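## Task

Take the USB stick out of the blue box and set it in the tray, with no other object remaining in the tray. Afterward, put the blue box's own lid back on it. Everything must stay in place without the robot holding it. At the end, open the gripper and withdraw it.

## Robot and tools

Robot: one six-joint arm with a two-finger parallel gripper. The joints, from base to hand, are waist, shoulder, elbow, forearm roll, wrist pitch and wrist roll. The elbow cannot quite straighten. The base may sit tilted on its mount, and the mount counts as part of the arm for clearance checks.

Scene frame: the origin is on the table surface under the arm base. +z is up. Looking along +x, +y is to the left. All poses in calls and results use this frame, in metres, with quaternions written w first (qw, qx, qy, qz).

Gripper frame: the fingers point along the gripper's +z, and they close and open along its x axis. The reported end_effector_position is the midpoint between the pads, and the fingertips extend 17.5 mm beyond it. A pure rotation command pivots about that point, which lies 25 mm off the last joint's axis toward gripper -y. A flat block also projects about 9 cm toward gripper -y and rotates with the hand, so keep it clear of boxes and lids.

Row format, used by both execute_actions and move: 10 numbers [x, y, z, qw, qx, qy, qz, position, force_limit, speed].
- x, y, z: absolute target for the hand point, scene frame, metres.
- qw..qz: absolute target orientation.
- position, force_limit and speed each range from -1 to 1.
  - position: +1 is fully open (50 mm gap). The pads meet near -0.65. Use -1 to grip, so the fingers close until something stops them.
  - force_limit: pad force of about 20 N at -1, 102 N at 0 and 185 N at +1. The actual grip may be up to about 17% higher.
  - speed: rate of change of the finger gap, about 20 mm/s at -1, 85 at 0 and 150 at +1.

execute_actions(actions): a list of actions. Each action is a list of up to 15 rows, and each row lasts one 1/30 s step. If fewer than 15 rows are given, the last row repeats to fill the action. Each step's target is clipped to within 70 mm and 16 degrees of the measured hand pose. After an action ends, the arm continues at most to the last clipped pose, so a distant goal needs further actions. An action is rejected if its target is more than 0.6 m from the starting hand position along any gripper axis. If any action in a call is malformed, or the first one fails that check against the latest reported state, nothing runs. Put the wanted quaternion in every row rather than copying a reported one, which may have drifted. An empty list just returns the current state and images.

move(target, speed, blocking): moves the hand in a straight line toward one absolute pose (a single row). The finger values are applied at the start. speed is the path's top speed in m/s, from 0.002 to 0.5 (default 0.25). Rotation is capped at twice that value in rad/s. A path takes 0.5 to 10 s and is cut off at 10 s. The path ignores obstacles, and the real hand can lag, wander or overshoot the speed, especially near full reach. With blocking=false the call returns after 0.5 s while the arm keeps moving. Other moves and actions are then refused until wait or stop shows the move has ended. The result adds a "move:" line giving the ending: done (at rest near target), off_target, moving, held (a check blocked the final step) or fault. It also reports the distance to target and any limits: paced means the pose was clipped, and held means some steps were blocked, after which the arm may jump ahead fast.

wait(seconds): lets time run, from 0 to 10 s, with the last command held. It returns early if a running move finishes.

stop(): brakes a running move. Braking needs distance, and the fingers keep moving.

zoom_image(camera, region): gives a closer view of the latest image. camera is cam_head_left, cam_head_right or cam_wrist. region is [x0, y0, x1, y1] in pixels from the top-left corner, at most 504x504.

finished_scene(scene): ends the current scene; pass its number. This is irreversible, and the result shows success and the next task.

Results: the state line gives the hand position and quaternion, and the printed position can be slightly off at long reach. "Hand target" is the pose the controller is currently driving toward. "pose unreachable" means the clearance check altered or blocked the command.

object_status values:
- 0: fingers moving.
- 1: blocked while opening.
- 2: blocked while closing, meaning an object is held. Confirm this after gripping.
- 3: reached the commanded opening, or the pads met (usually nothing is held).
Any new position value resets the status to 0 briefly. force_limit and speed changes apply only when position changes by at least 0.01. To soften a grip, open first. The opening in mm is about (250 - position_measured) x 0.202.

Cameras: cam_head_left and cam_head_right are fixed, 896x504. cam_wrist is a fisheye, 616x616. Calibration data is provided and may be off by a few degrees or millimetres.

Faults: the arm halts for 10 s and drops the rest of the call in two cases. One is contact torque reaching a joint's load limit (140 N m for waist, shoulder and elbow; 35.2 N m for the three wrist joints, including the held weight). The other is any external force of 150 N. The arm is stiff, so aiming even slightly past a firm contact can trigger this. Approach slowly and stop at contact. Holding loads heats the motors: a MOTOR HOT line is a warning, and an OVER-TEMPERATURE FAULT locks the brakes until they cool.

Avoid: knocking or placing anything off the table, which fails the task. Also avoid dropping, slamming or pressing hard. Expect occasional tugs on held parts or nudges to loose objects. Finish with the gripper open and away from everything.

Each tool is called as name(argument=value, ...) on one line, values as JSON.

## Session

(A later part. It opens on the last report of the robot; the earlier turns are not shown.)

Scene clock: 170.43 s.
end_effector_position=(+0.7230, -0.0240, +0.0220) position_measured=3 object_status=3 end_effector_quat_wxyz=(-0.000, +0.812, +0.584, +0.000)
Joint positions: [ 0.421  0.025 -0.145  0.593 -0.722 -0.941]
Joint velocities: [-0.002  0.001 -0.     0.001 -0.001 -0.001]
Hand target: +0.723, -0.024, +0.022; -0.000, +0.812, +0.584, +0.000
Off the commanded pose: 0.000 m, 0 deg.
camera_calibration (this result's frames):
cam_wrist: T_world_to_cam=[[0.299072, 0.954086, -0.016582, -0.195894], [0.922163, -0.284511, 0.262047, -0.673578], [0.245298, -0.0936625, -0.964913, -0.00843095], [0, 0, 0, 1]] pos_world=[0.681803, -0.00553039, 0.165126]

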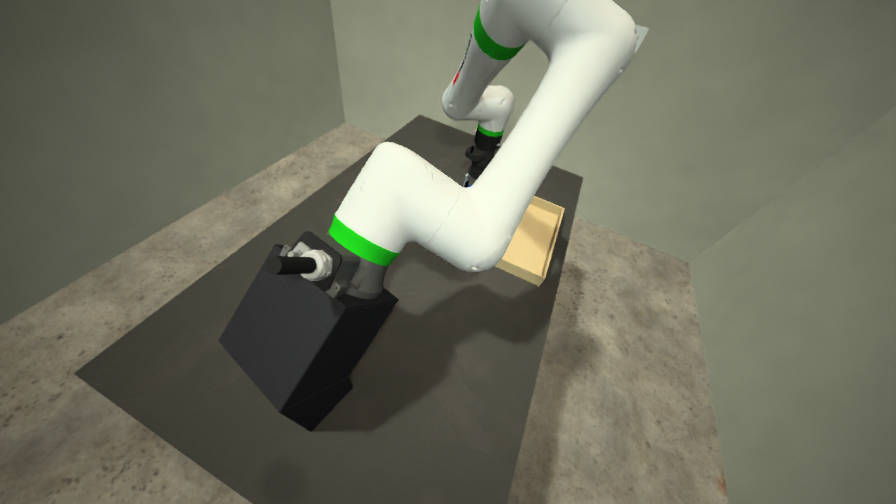

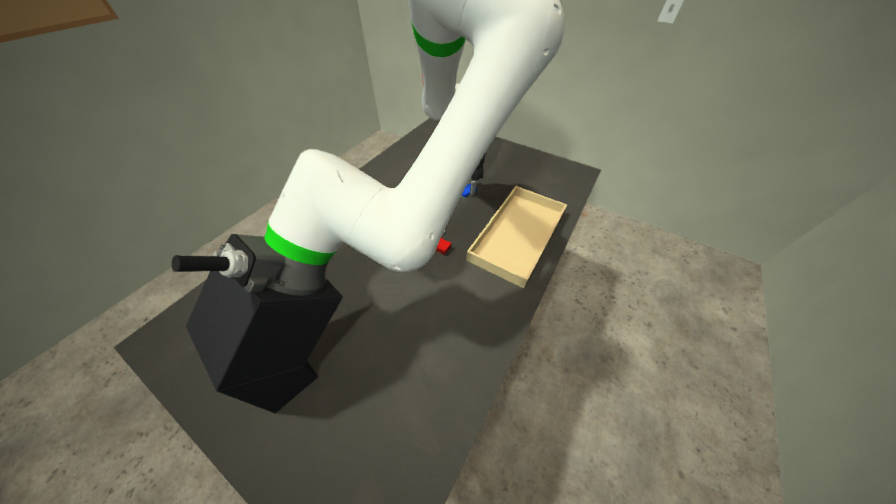

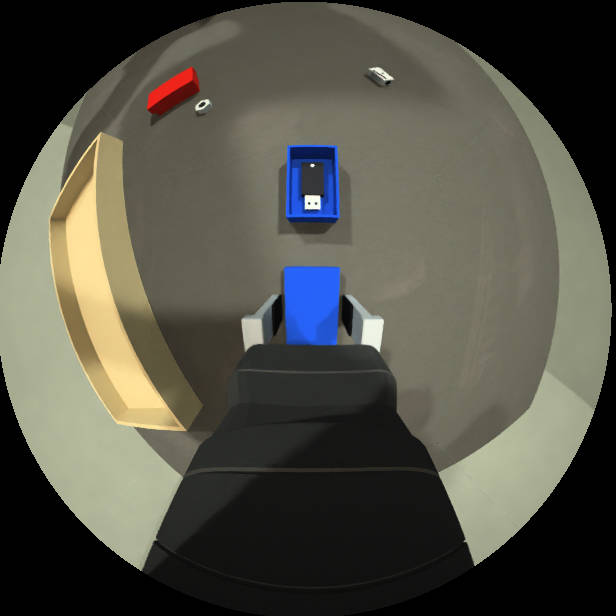

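move(target=[0.715, -0.021, 0.09, 0, 0.8116, 0.5842, 0, 1, 0, 0], speed=0.2)

move(target=[0.67, -0.005, 0.11, 0, 0.1607, 0.9870, 0, 1, 0, 0], speed=0.4)

move(target=[0.63, 0.007, 0.11, 0, -0.5842, 0.8116, 0, 1, 0, 0], speed=0.4)

Scene clock: 233.33 s.
end_effector_position=(+0.7151, -0.0211, +0.0899) position_measured=3 object_status=3 end_effector_quat_wxyz=(+0.000, +0.812, +0.584, -0.000)
Joint positions: [ 0.494 -0.105 -0.18   0.592 -0.842 -0.951]
Joint velocities: [ 0.    -0.001 -0.     0.001 -0.001  0.   ]
Hand target: +0.715, -0.021, +0.090; +0.000, +0.812, +0.584, -0.000
Off the commanded pose: 0.000 m, 0 deg.
move: done
camera_calibration (this result's frames):
cam_wrist: T_world_to_cam=[[0.298893, 0.95414, -0.0167374, -0.19502], [0.922217, -0.284296, 0.262089, -0.683281], [0.245312, -0.0937722, -0.964898, 0.0592839], [0, 0, 0, 1]] pos_world=[0.673881, -0.00261847, 0.23302]

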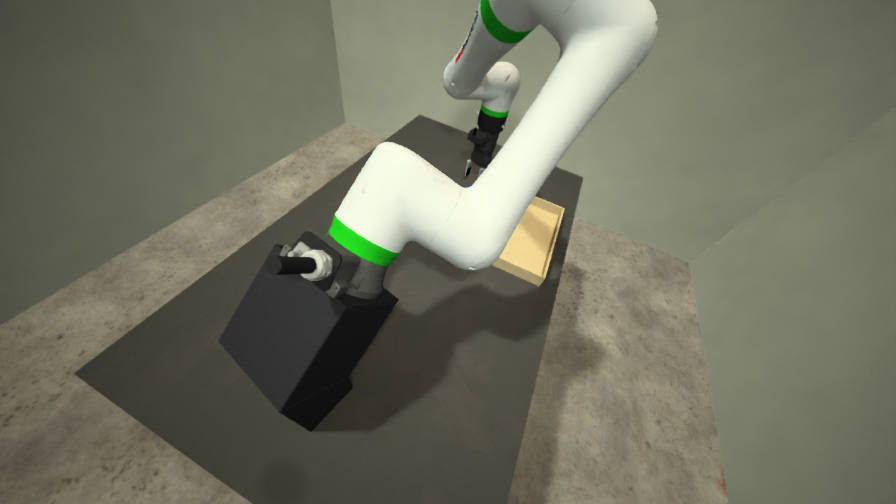

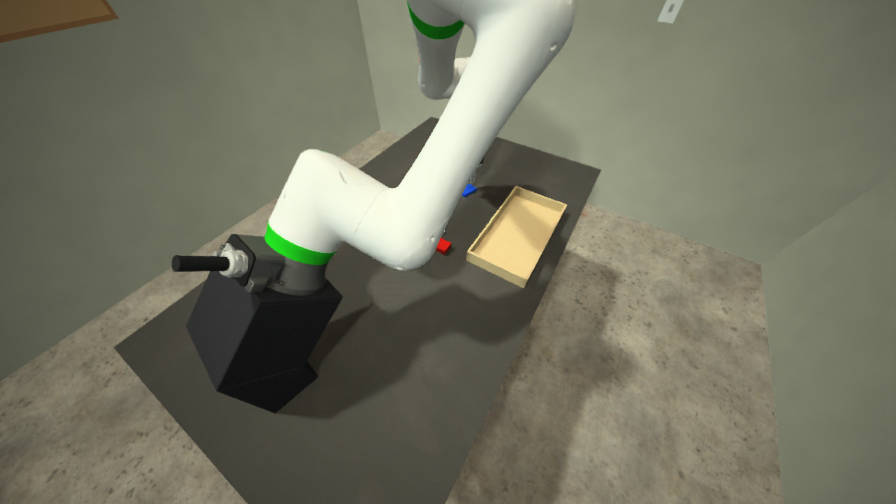

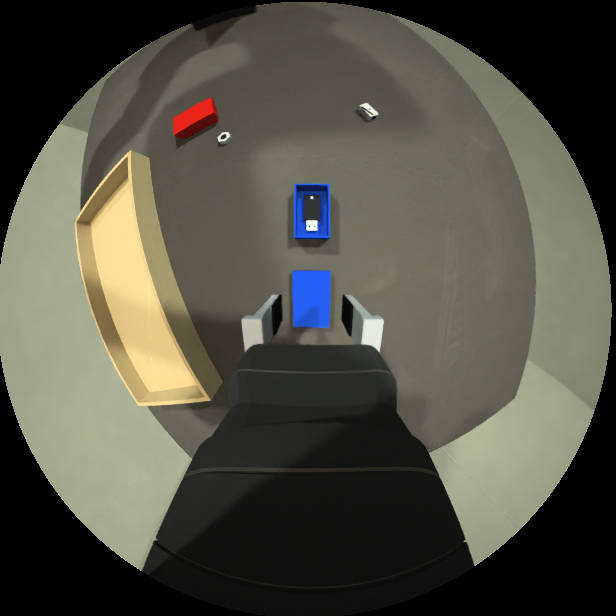

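Scene clock: 235.73 s.
end_effector_position=(+0.6698, -0.0050, +0.1101) position_measured=3 object_status=3 end_effector_quat_wxyz=(-0.000, +0.160, +0.987, +0.000)
Joint positions: [ 0.639 -0.221 -0.399  0.73  -0.849  0.384]
Joint velocities: [-0.001 -0.001  0.002 -0.     0.     0.001]
Hand target: +0.670, -0.005, +0.110; -0.000, +0.161, +0.987, -0.000
Off the commanded pose: 0.000 m, 0 deg.
move: done
camera_calibration (this result's frames):
cam_wrist: T_world_to_cam=[[-0.954302, 0.298391, -0.0164423, 0.639591], [0.283883, 0.922345, 0.262087, -0.208653], [0.0933699, 0.245442, -0.964904, 0.194817], [0, 0, 0, 1]] pos_world=[0.651406, -0.0462148, 0.253181]

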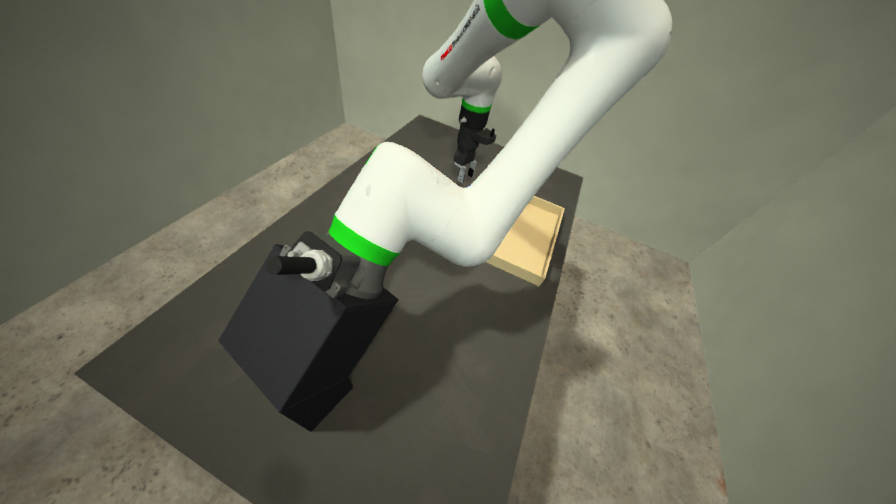

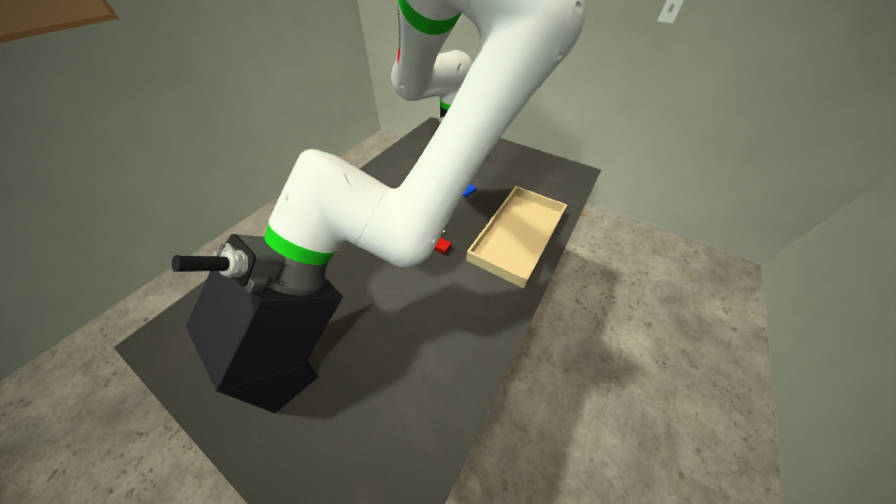

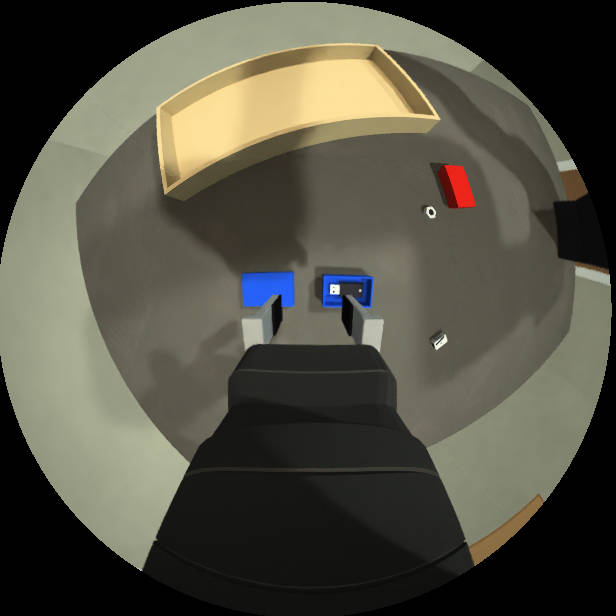

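Scene clock: 238.13 s.
end_effector_position=(+0.6298, +0.0070, +0.1100) position_measured=3 object_status=3 end_effector_quat_wxyz=(+0.000, -0.584, +0.812, +0.000)
Joint positions: [ 0.671 -0.35  -0.627  0.808 -0.799  1.829]
Joint velocities: [ 0.001  0.001  0.001 -0.001 -0.002  0.001]
Hand target: +0.630, +0.007, +0.110; -0.000, -0.584, +0.812, +0.000
Off the commanded pose: 0.000 m, 0 deg.
move: done
camera_calibration (this result's frames):
cam_wrist: T_world_to_cam=[[-0.298986, -0.954111, -0.016715, 0.19385], [-0.922172, 0.284385, 0.262152, 0.555709], [-0.245369, 0.0937939, -0.964882, 0.409994], [0, 0, 0, 1]] pos_world=[0.671018, -0.0115355, 0.253156]

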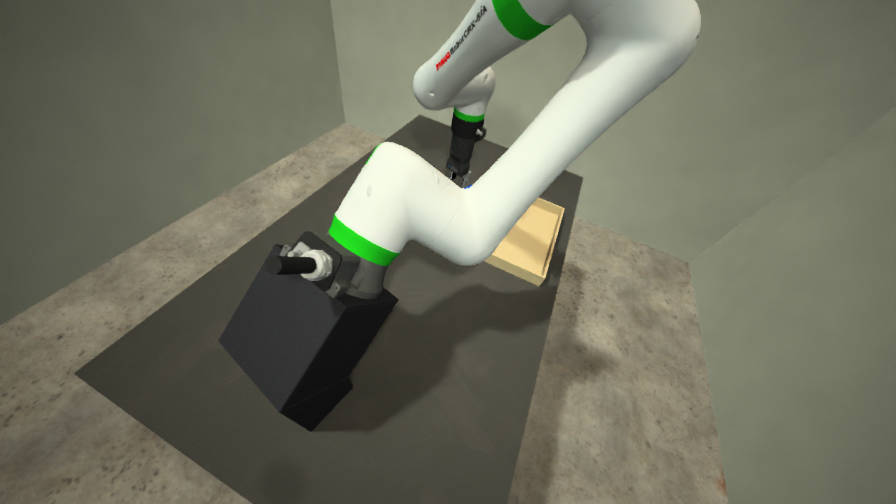

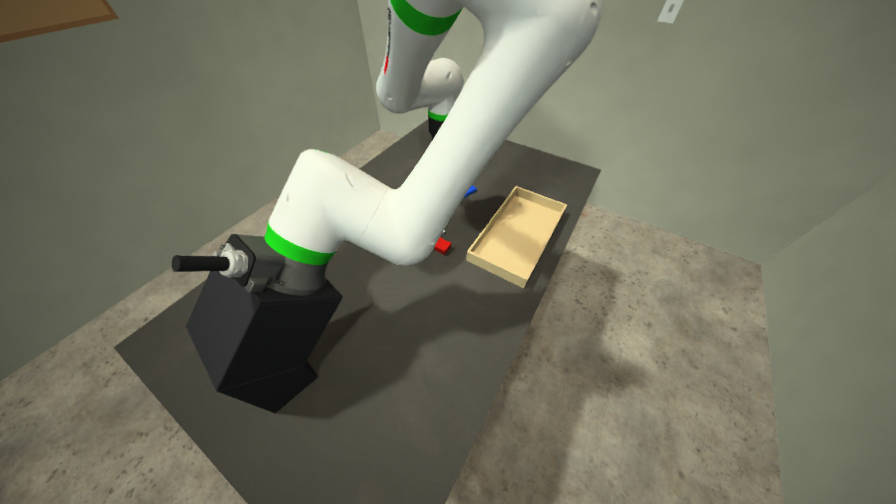

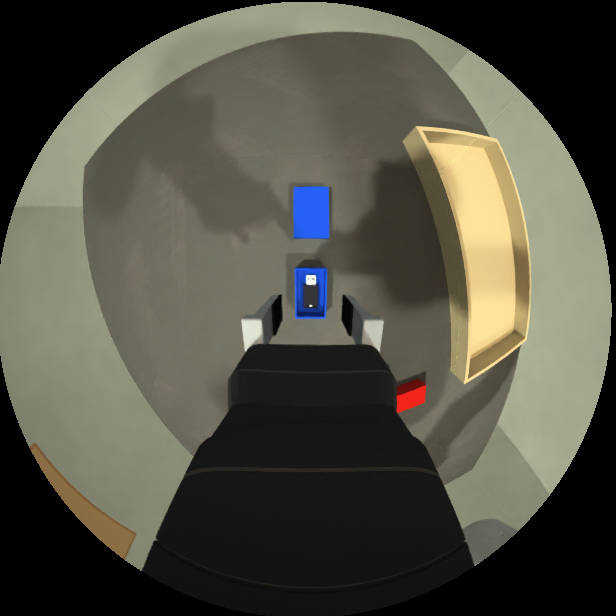

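move(target=[0.623, 0.009, 0.09, 0.2469, -0.5295, 0.7355, -0.3429, 1, 0, 0], speed=0.2)

Scene clock: 249.40 s.
end_effector_position=(+0.6223, +0.0088, +0.0898) position_measured=3 object_status=3 end_effector_quat_wxyz=(+0.246, -0.530, +0.736, -0.342)
Joint positions: [ 0.092 -0.023 -1.021  2.844 -1.156  0.079]
Joint velocities: [ 0.003  0.001  0.001 -0.    -0.002 -0.   ]
Hand target: +0.622, +0.009, +0.090; +0.246, -0.530, +0.736, -0.342
Off the commanded pose: 0.001 m, 0 deg.
move: done
camera_calibration (this result's frames):
cam_wrist: T_world_to_cam=[[-0.294581, -0.955616, 0.00450508, 0.1884], [-0.787206, 0.239989, -0.568077, 0.544562], [0.541782, -0.170891, -0.822963, -0.111826], [0, 0, 0, 1]] pos_world=[0.544767, 0.0302395, 0.216476]

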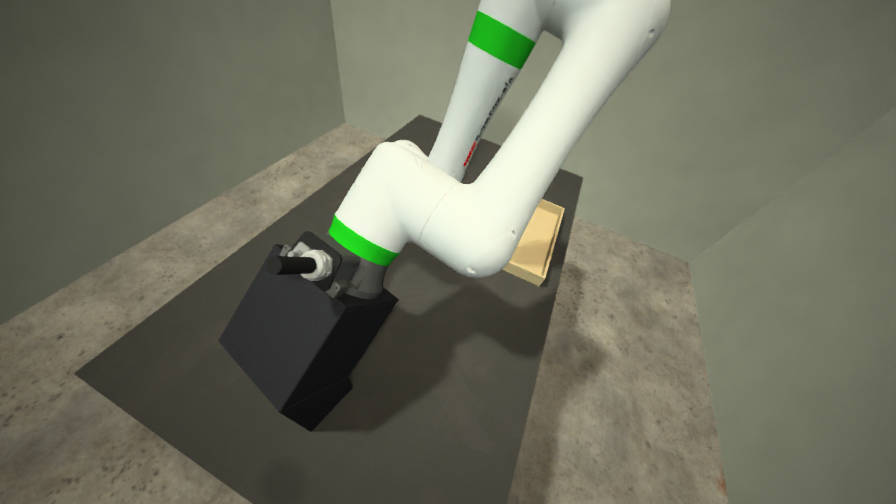

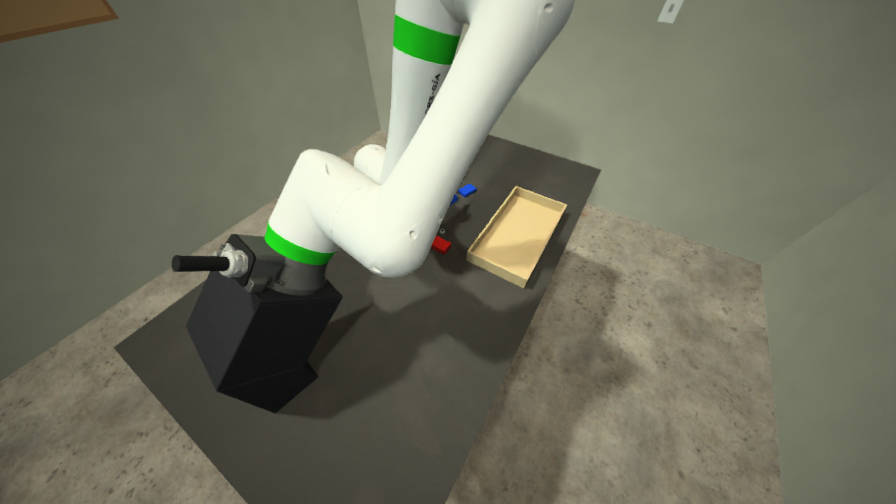

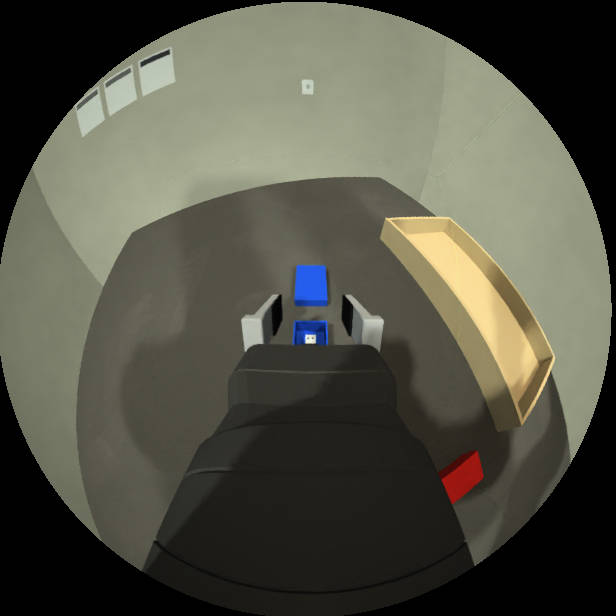

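move(target=[0.623, 0.009, 0.035, 0.2469, -0.5295, 0.7355, -0.3429, 1, 0, 0], speed=0.1)

Scene clock: 254.33 s.
end_effector_position=(+0.6230, +0.0091, +0.0352) position_measured=3 object_status=3 end_effector_quat_wxyz=(+0.247, -0.529, +0.736, -0.343)
Joint positions: [ 0.06   0.179 -0.933  2.89  -1.265  0.03 ]
Joint velocities: [-0.001  0.001  0.     0.     0.    -0.001]
Hand target: +0.623, +0.009, +0.035; +0.247, -0.529, +0.736, -0.343
Off the commanded pose: 0.000 m, 0 deg.
move: done
camera_calibration (this result's frames):
cam_wrist: T_world_to_cam=[[-0.29351, -0.955948, 0.00399041, 0.188468], [-0.785745, 0.23887, -0.570566, 0.513186], [0.544478, -0.170602, -0.821242, -0.158851], [0, 0, 0, 1]] pos_world=[0.545041, 0.0304807, 0.161599]

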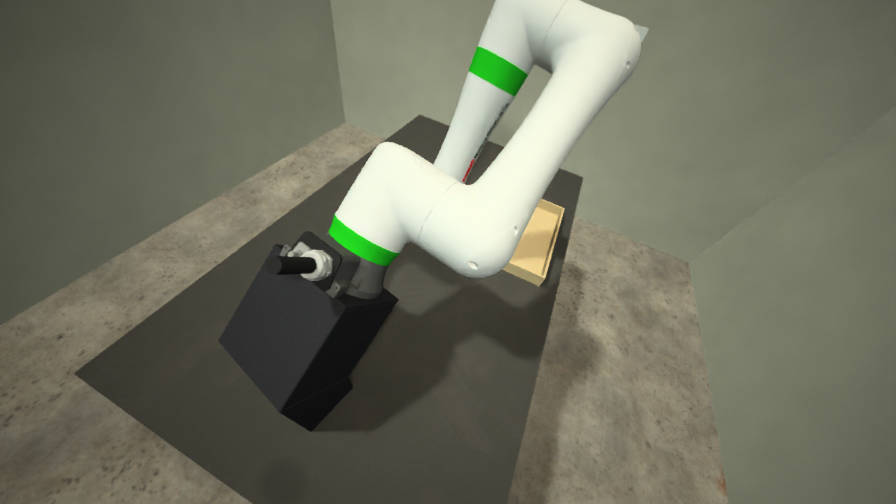

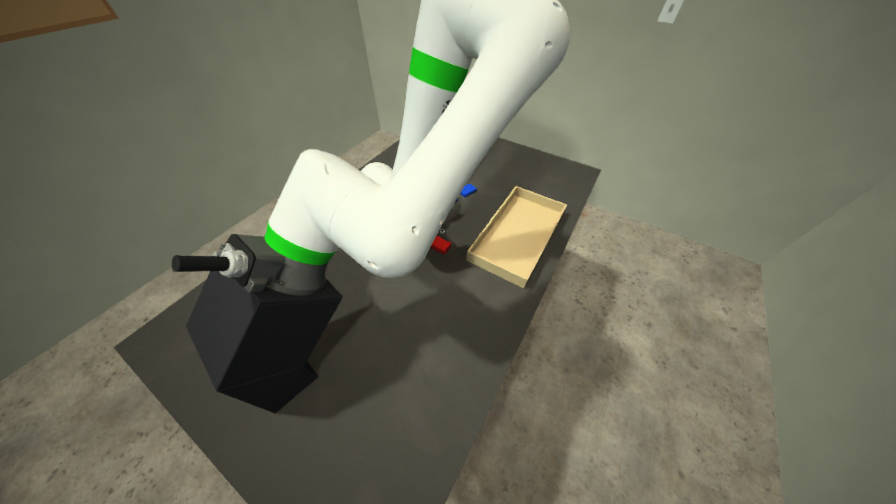

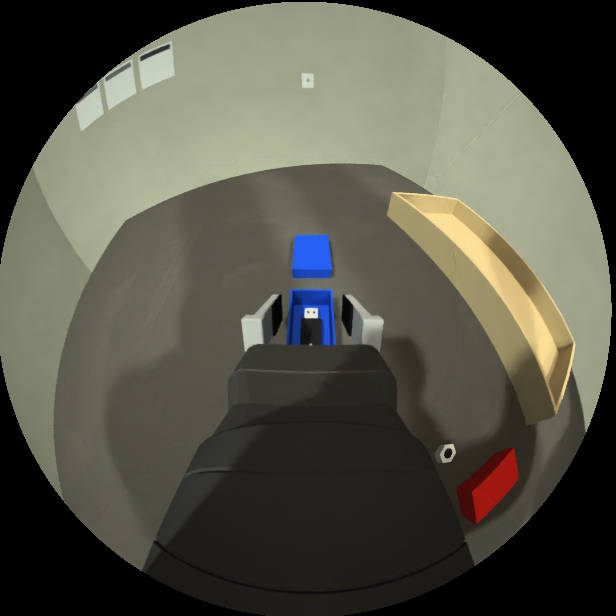

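move(target=[0.623, 0.009, 0.0235, 0.2469, -0.5295, 0.7355, -0.3429, 1, 0, 0], speed=0.02)

Scene clock: 258.27 s.
end_effector_position=(+0.6230, +0.0090, +0.0235) position_measured=3 object_status=3 end_effector_quat_wxyz=(+0.247, -0.530, +0.736, -0.343)
Joint positions: [ 0.054  0.219 -0.913  2.897 -1.283  0.022]
Joint velocities: [-0.     0.001 -0.     0.     0.     0.001]
Hand target: +0.623, +0.009, +0.024; +0.247, -0.530, +0.736, -0.343
Off the commanded pose: 0.000 m, 0 deg.
move: done
camera_calibration (this result's frames):
cam_wrist: T_world_to_cam=[[-0.293402, -0.955981, 0.0040033, 0.188391], [-0.785787, 0.238778, -0.570547, 0.506566], [0.544476, -0.170545, -0.821255, -0.168408], [0, 0, 0, 1]] pos_world=[0.545021, 0.03042, 0.149959]

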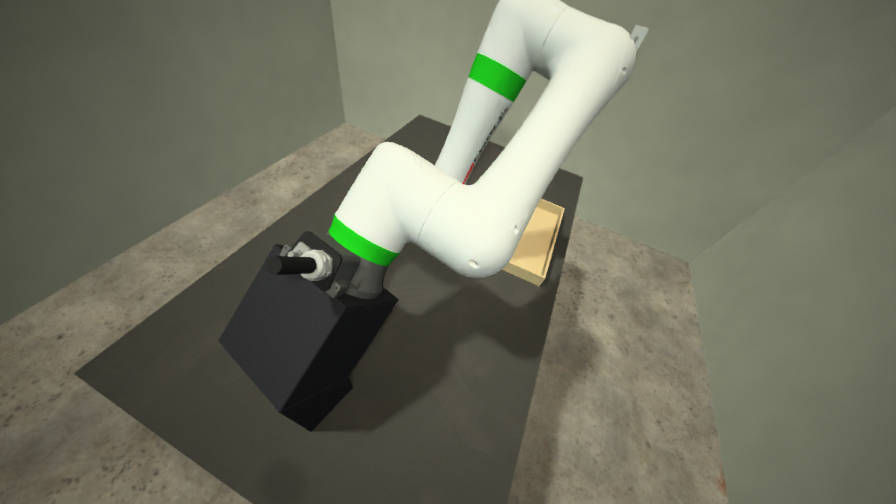

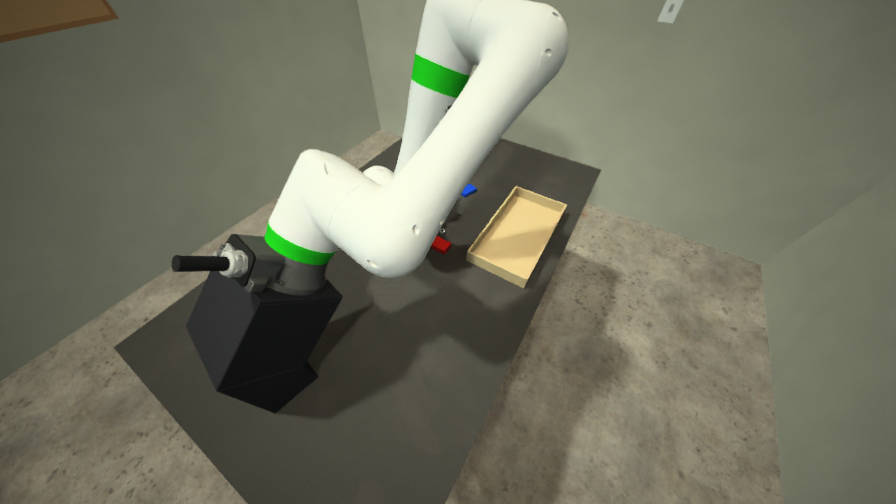

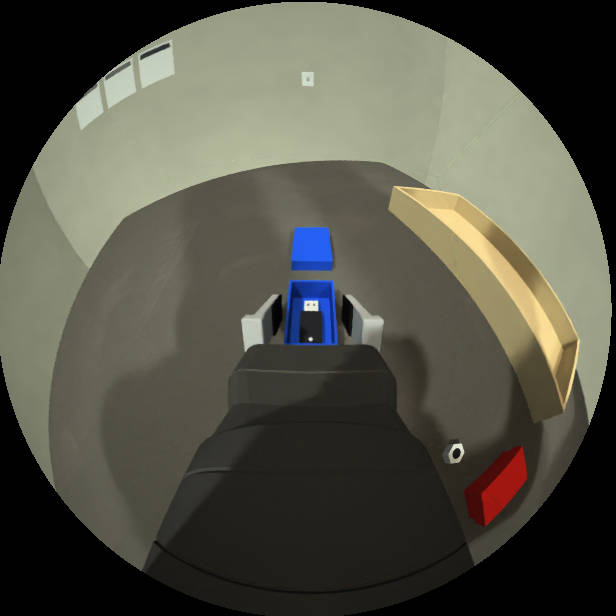

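execute_actions(actions=[[[0.623, 0.009, 0.0228, 0.2469, -0.5295, 0.7355, -0.3429, 1, 0, 0]], [[0.623, 0.009, 0.022, 0.2469, -0.5295, 0.7355, -0.3429, 1, 0, 0]], [[0.623, 0.009, 0.022, 0.2469, -0.5295, 0.7355, -0.3429, -1, -0.3, -0.3]], [[0.623, 0.009, 0.022, 0.2469, -0.5295, 0.7355, -0.3429, -1, -0.3, -0.3]]])

Scene clock: 263.80 s.
end_effector_position=(+0.6230, +0.0090, +0.0220) position_measured=71 object_status=2 end_effector_quat_wxyz=(+0.247, -0.530, +0.736, -0.343)
Joint positions: [ 0.054  0.224 -0.91   2.898 -1.285  0.021]
Joint velocities: [-0.001 -0.001  0.    -0.    -0.    -0.   ]
Hand target: +0.623, +0.009, +0.022; +0.247, -0.530, +0.736, -0.343
Off the commanded pose: 0.000 m, 0 deg.
camera_calibration (this result's frames):
cam_wrist: T_world_to_cam=[[-0.293379, -0.955988, 0.00400996, 0.188364], [-0.785801, 0.238758, -0.570536, 0.505696], [0.544468, -0.170535, -0.821263, -0.169662], [0, 0, 0, 1]] pos_world=[0.545014, 0.0304015, 0.148426]

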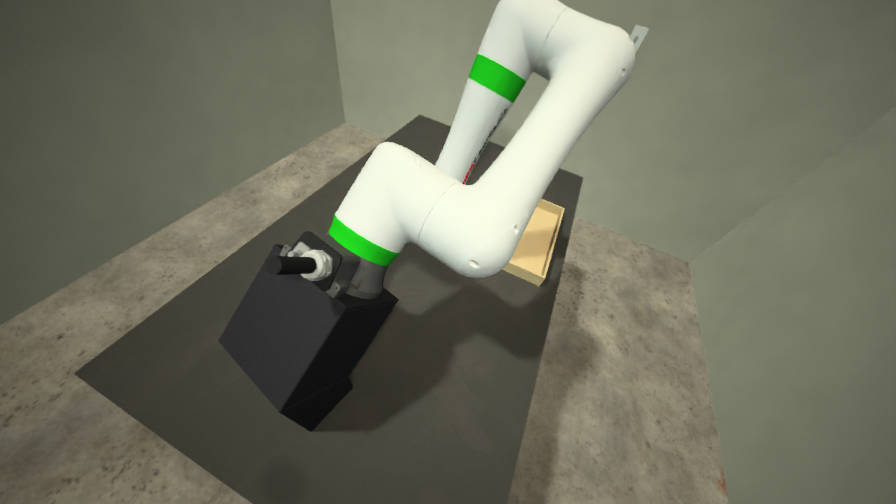

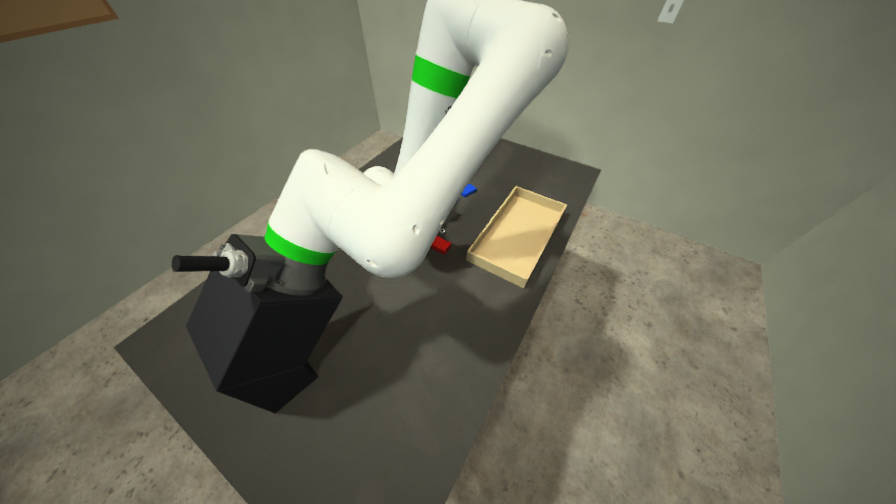

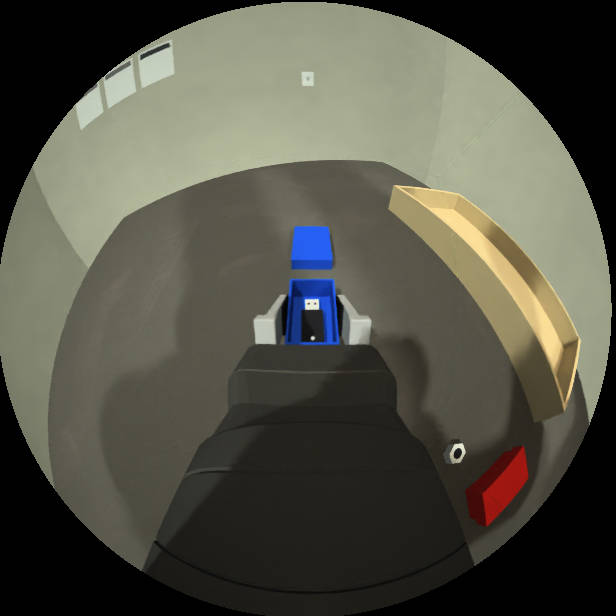

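move(target=[0.625, 0.005, 0.085, 0.2469, -0.5295, 0.7355, -0.3429, -1, -0.3, -0.3], speed=0.1)

move(target=[0.70, -0.29, 0.10, 0.2988, -0.6409, 0.6409, -0.2988, -1, -0.3, -0.3], speed=0.15)

Scene clock: 295.87 s.
end_effector_position=(+0.6250, +0.0049, +0.0848) position_measured=71 object_status=2 end_effector_quat_wxyz=(+0.247, -0.530, +0.736, -0.343)
Joint positions: [ 0.07  -0.009 -1.008  2.869 -1.156  0.066]
Joint velocities: [ 0.001 -0.    -0.     0.    -0.    -0.   ]
Hand target: +0.625, +0.005, +0.085; +0.247, -0.530, +0.736, -0.343
Off the commanded pose: 0.000 m, 0 deg.
move: done
camera_calibration (this result's frames):
cam_wrist: T_world_to_cam=[[-0.29328, -0.956018, 0.00399727, 0.184745], [-0.785856, 0.238694, -0.570487, 0.544074], [0.544442, -0.170454, -0.821297, -0.11984], [0, 0, 0, 1]] pos_world=[0.546992, 0.0263249, 0.211224]

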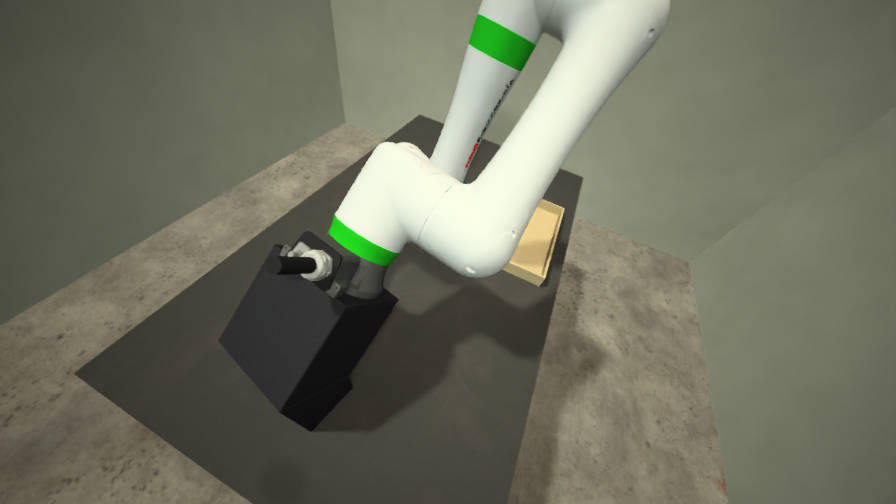

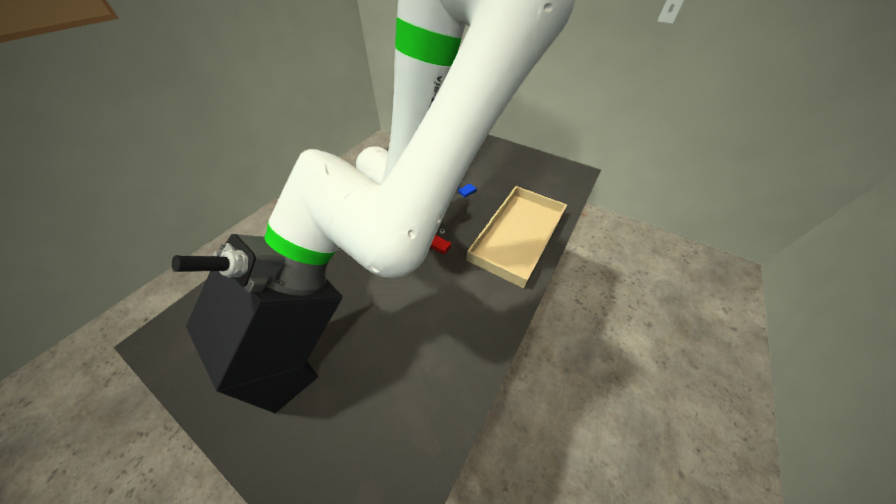

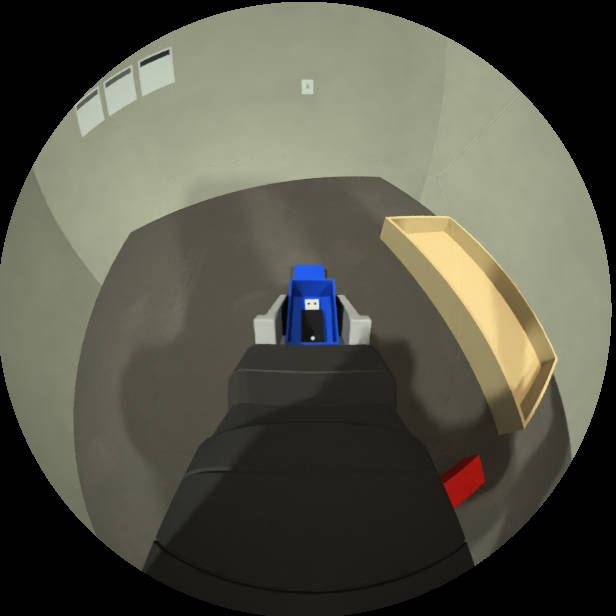

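Scene clock: 298.23 s.
end_effector_position=(+0.7009, -0.2893, +0.0988) position_measured=71 object_status=2 end_effector_quat_wxyz=(+0.149, -0.531, +0.694, -0.463)
Joint positions: [-0.572 -0.065 -0.665  3.316 -0.846 -0.104]
Joint velocities: [-0.001  0.004 -0.     0.001 -0.011  0.006]
Hand target: +0.701, -0.289, +0.099; +0.149, -0.531, +0.694, -0.463
Off the commanded pose: 0.002 m, 29 deg; orientation clipped at the last step of the last action.
joint sent to its limit — the command would take joint 4 (forearm roll) past its upper limit, so that joint was sent only as far as its limit.
move: off_target; limits=paced
camera_calibration (this result's frames):
cam_wrist: T_world_to_cam=[[-0.368893, -0.882882, 0.290582, -0.028506], [-0.769542, 0.114779, -0.628197, 0.640333], [0.521271, -0.455352, -0.721756, -0.275846], [0, 0, 0, 1]] pos_world=[0.626038, -0.224271, 0.211445]

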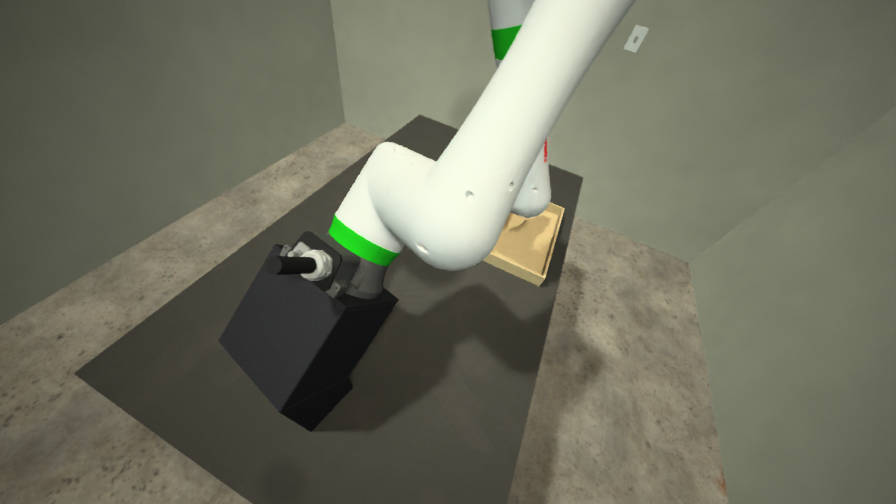

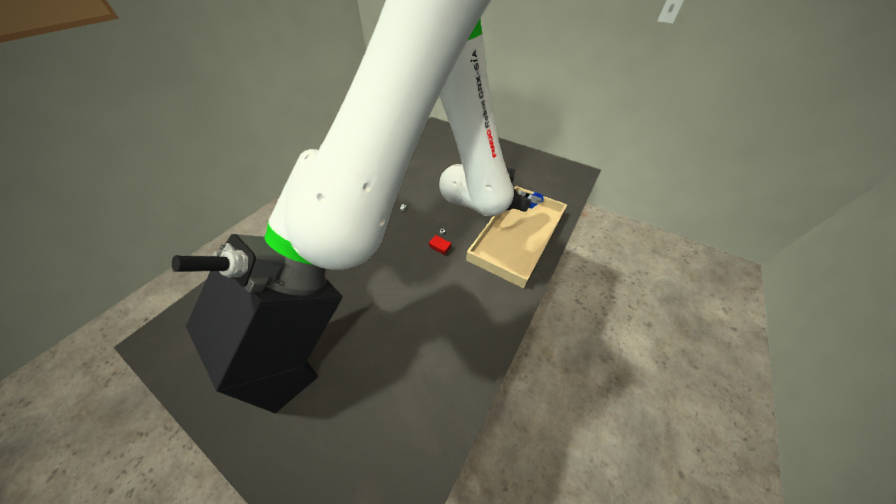

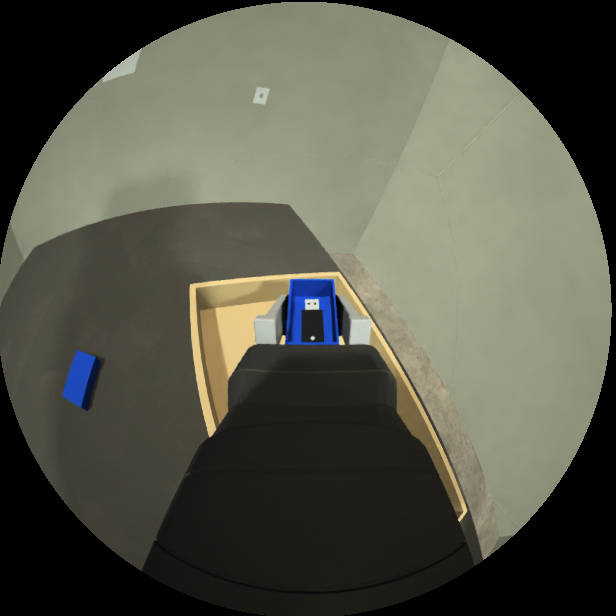

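move(target=[0.64, -0.30, 0.10, 0.1617, -0.3468, 0.8374, -0.3905, -1, -0.3, -0.3], speed=0.1)

Scene clock: 331.00 s.
end_effector_position=(+0.6396, -0.2999, +0.0999) position_measured=71 object_status=2 end_effector_quat_wxyz=(+0.162, -0.347, +0.837, -0.390)
Joint positions: [-0.581 -0.214 -0.76   3.239 -0.598 -0.498]
Joint velocities: [-0.002  0.     0.003  0.     0.001  0.   ]
Hand target: +0.640, -0.300, +0.100; +0.162, -0.347, +0.837, -0.390
Off the commanded pose: 0.000 m, 0 deg.
move: done
camera_calibration (this result's frames):
cam_wrist: T_world_to_cam=[[-0.689375, -0.724393, 0.00404581, 0.220401], [-0.596606, 0.56458, -0.570361, 0.613628], [0.410881, -0.395606, -0.821384, -0.14944], [0, 0, 0, 1]] pos_world=[0.579435, -0.245904, 0.22635]

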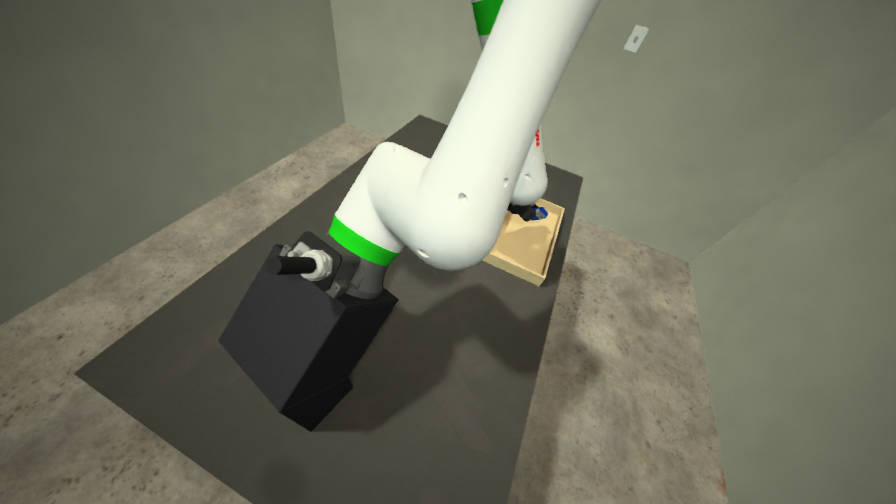

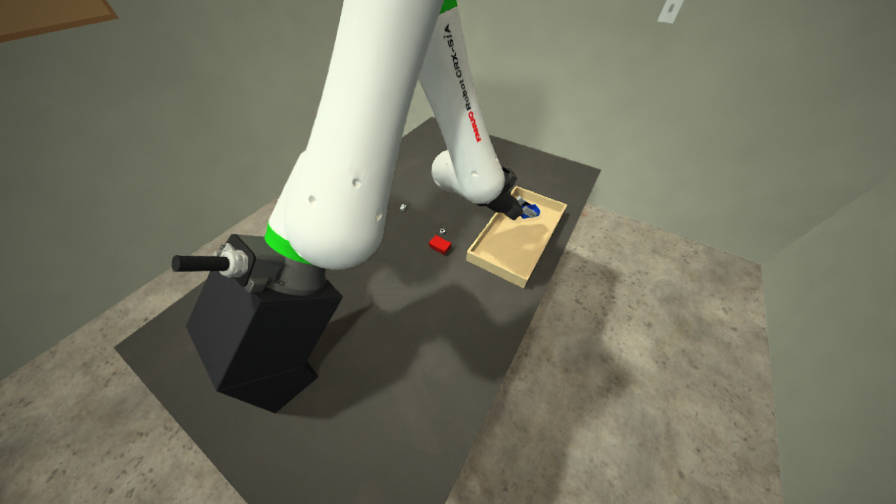

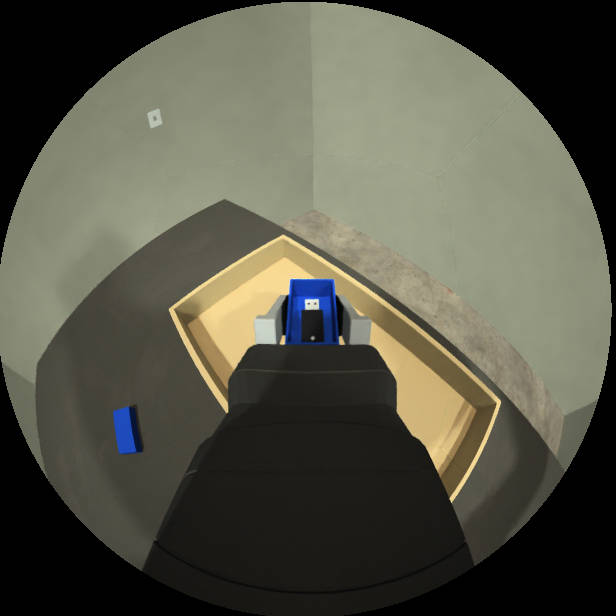

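move(target=[0.64, -0.30, 0.10, 0.2195, -0.3135, 0.7568, -0.5300, -1, -0.3, -0.3], speed=0.1)

Scene clock: 336.53 s.
end_effector_position=(+0.6404, -0.3001, +0.1002) position_measured=71 object_status=2 end_effector_quat_wxyz=(+0.220, -0.314, +0.757, -0.530)
Joint positions: [-0.425  0.149 -0.822  2.905 -1.357 -0.304]
Joint velocities: [ 0.001  0.001 -0.    -0.    -0.001 -0.   ]
Hand target: +0.640, -0.300, +0.100; +0.220, -0.314, +0.757, -0.530
Off the commanded pose: 0.000 m, 0 deg.
move: done
camera_calibration (this result's frames):
cam_wrist: T_world_to_cam=[[-0.690822, -0.722916, 0.0125188, 0.221233], [-0.423906, 0.390939, -0.816988, 0.476383], [0.58572, -0.5697, -0.576518, -0.338382], [0, 0, 0, 1]] pos_world=[0.552972, -0.21908, 0.191346]

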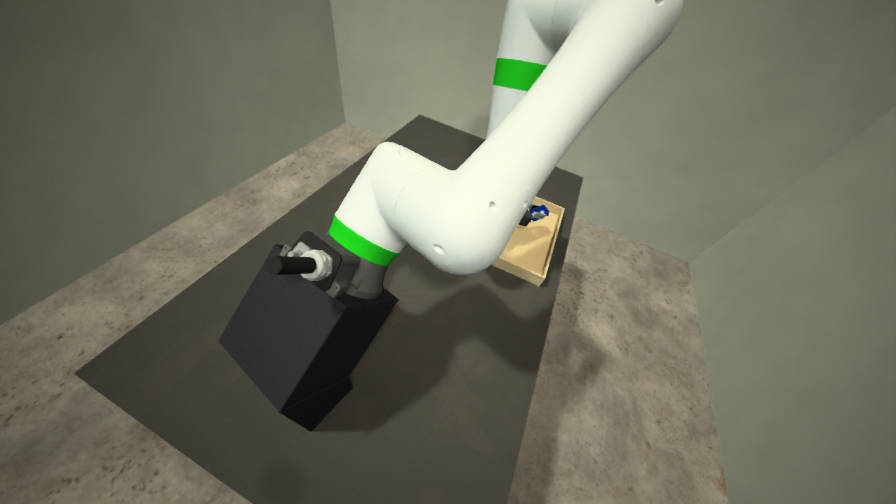

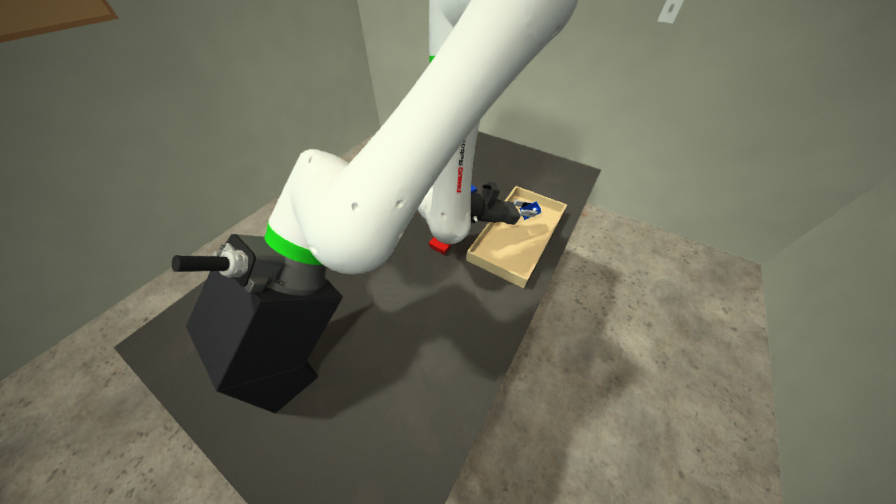

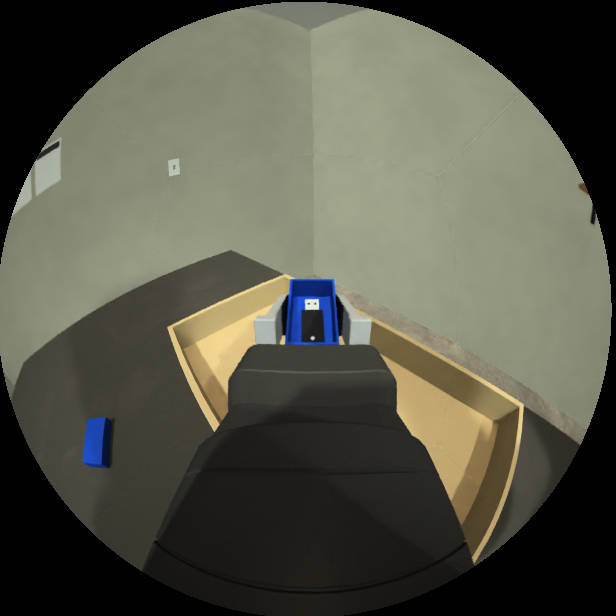

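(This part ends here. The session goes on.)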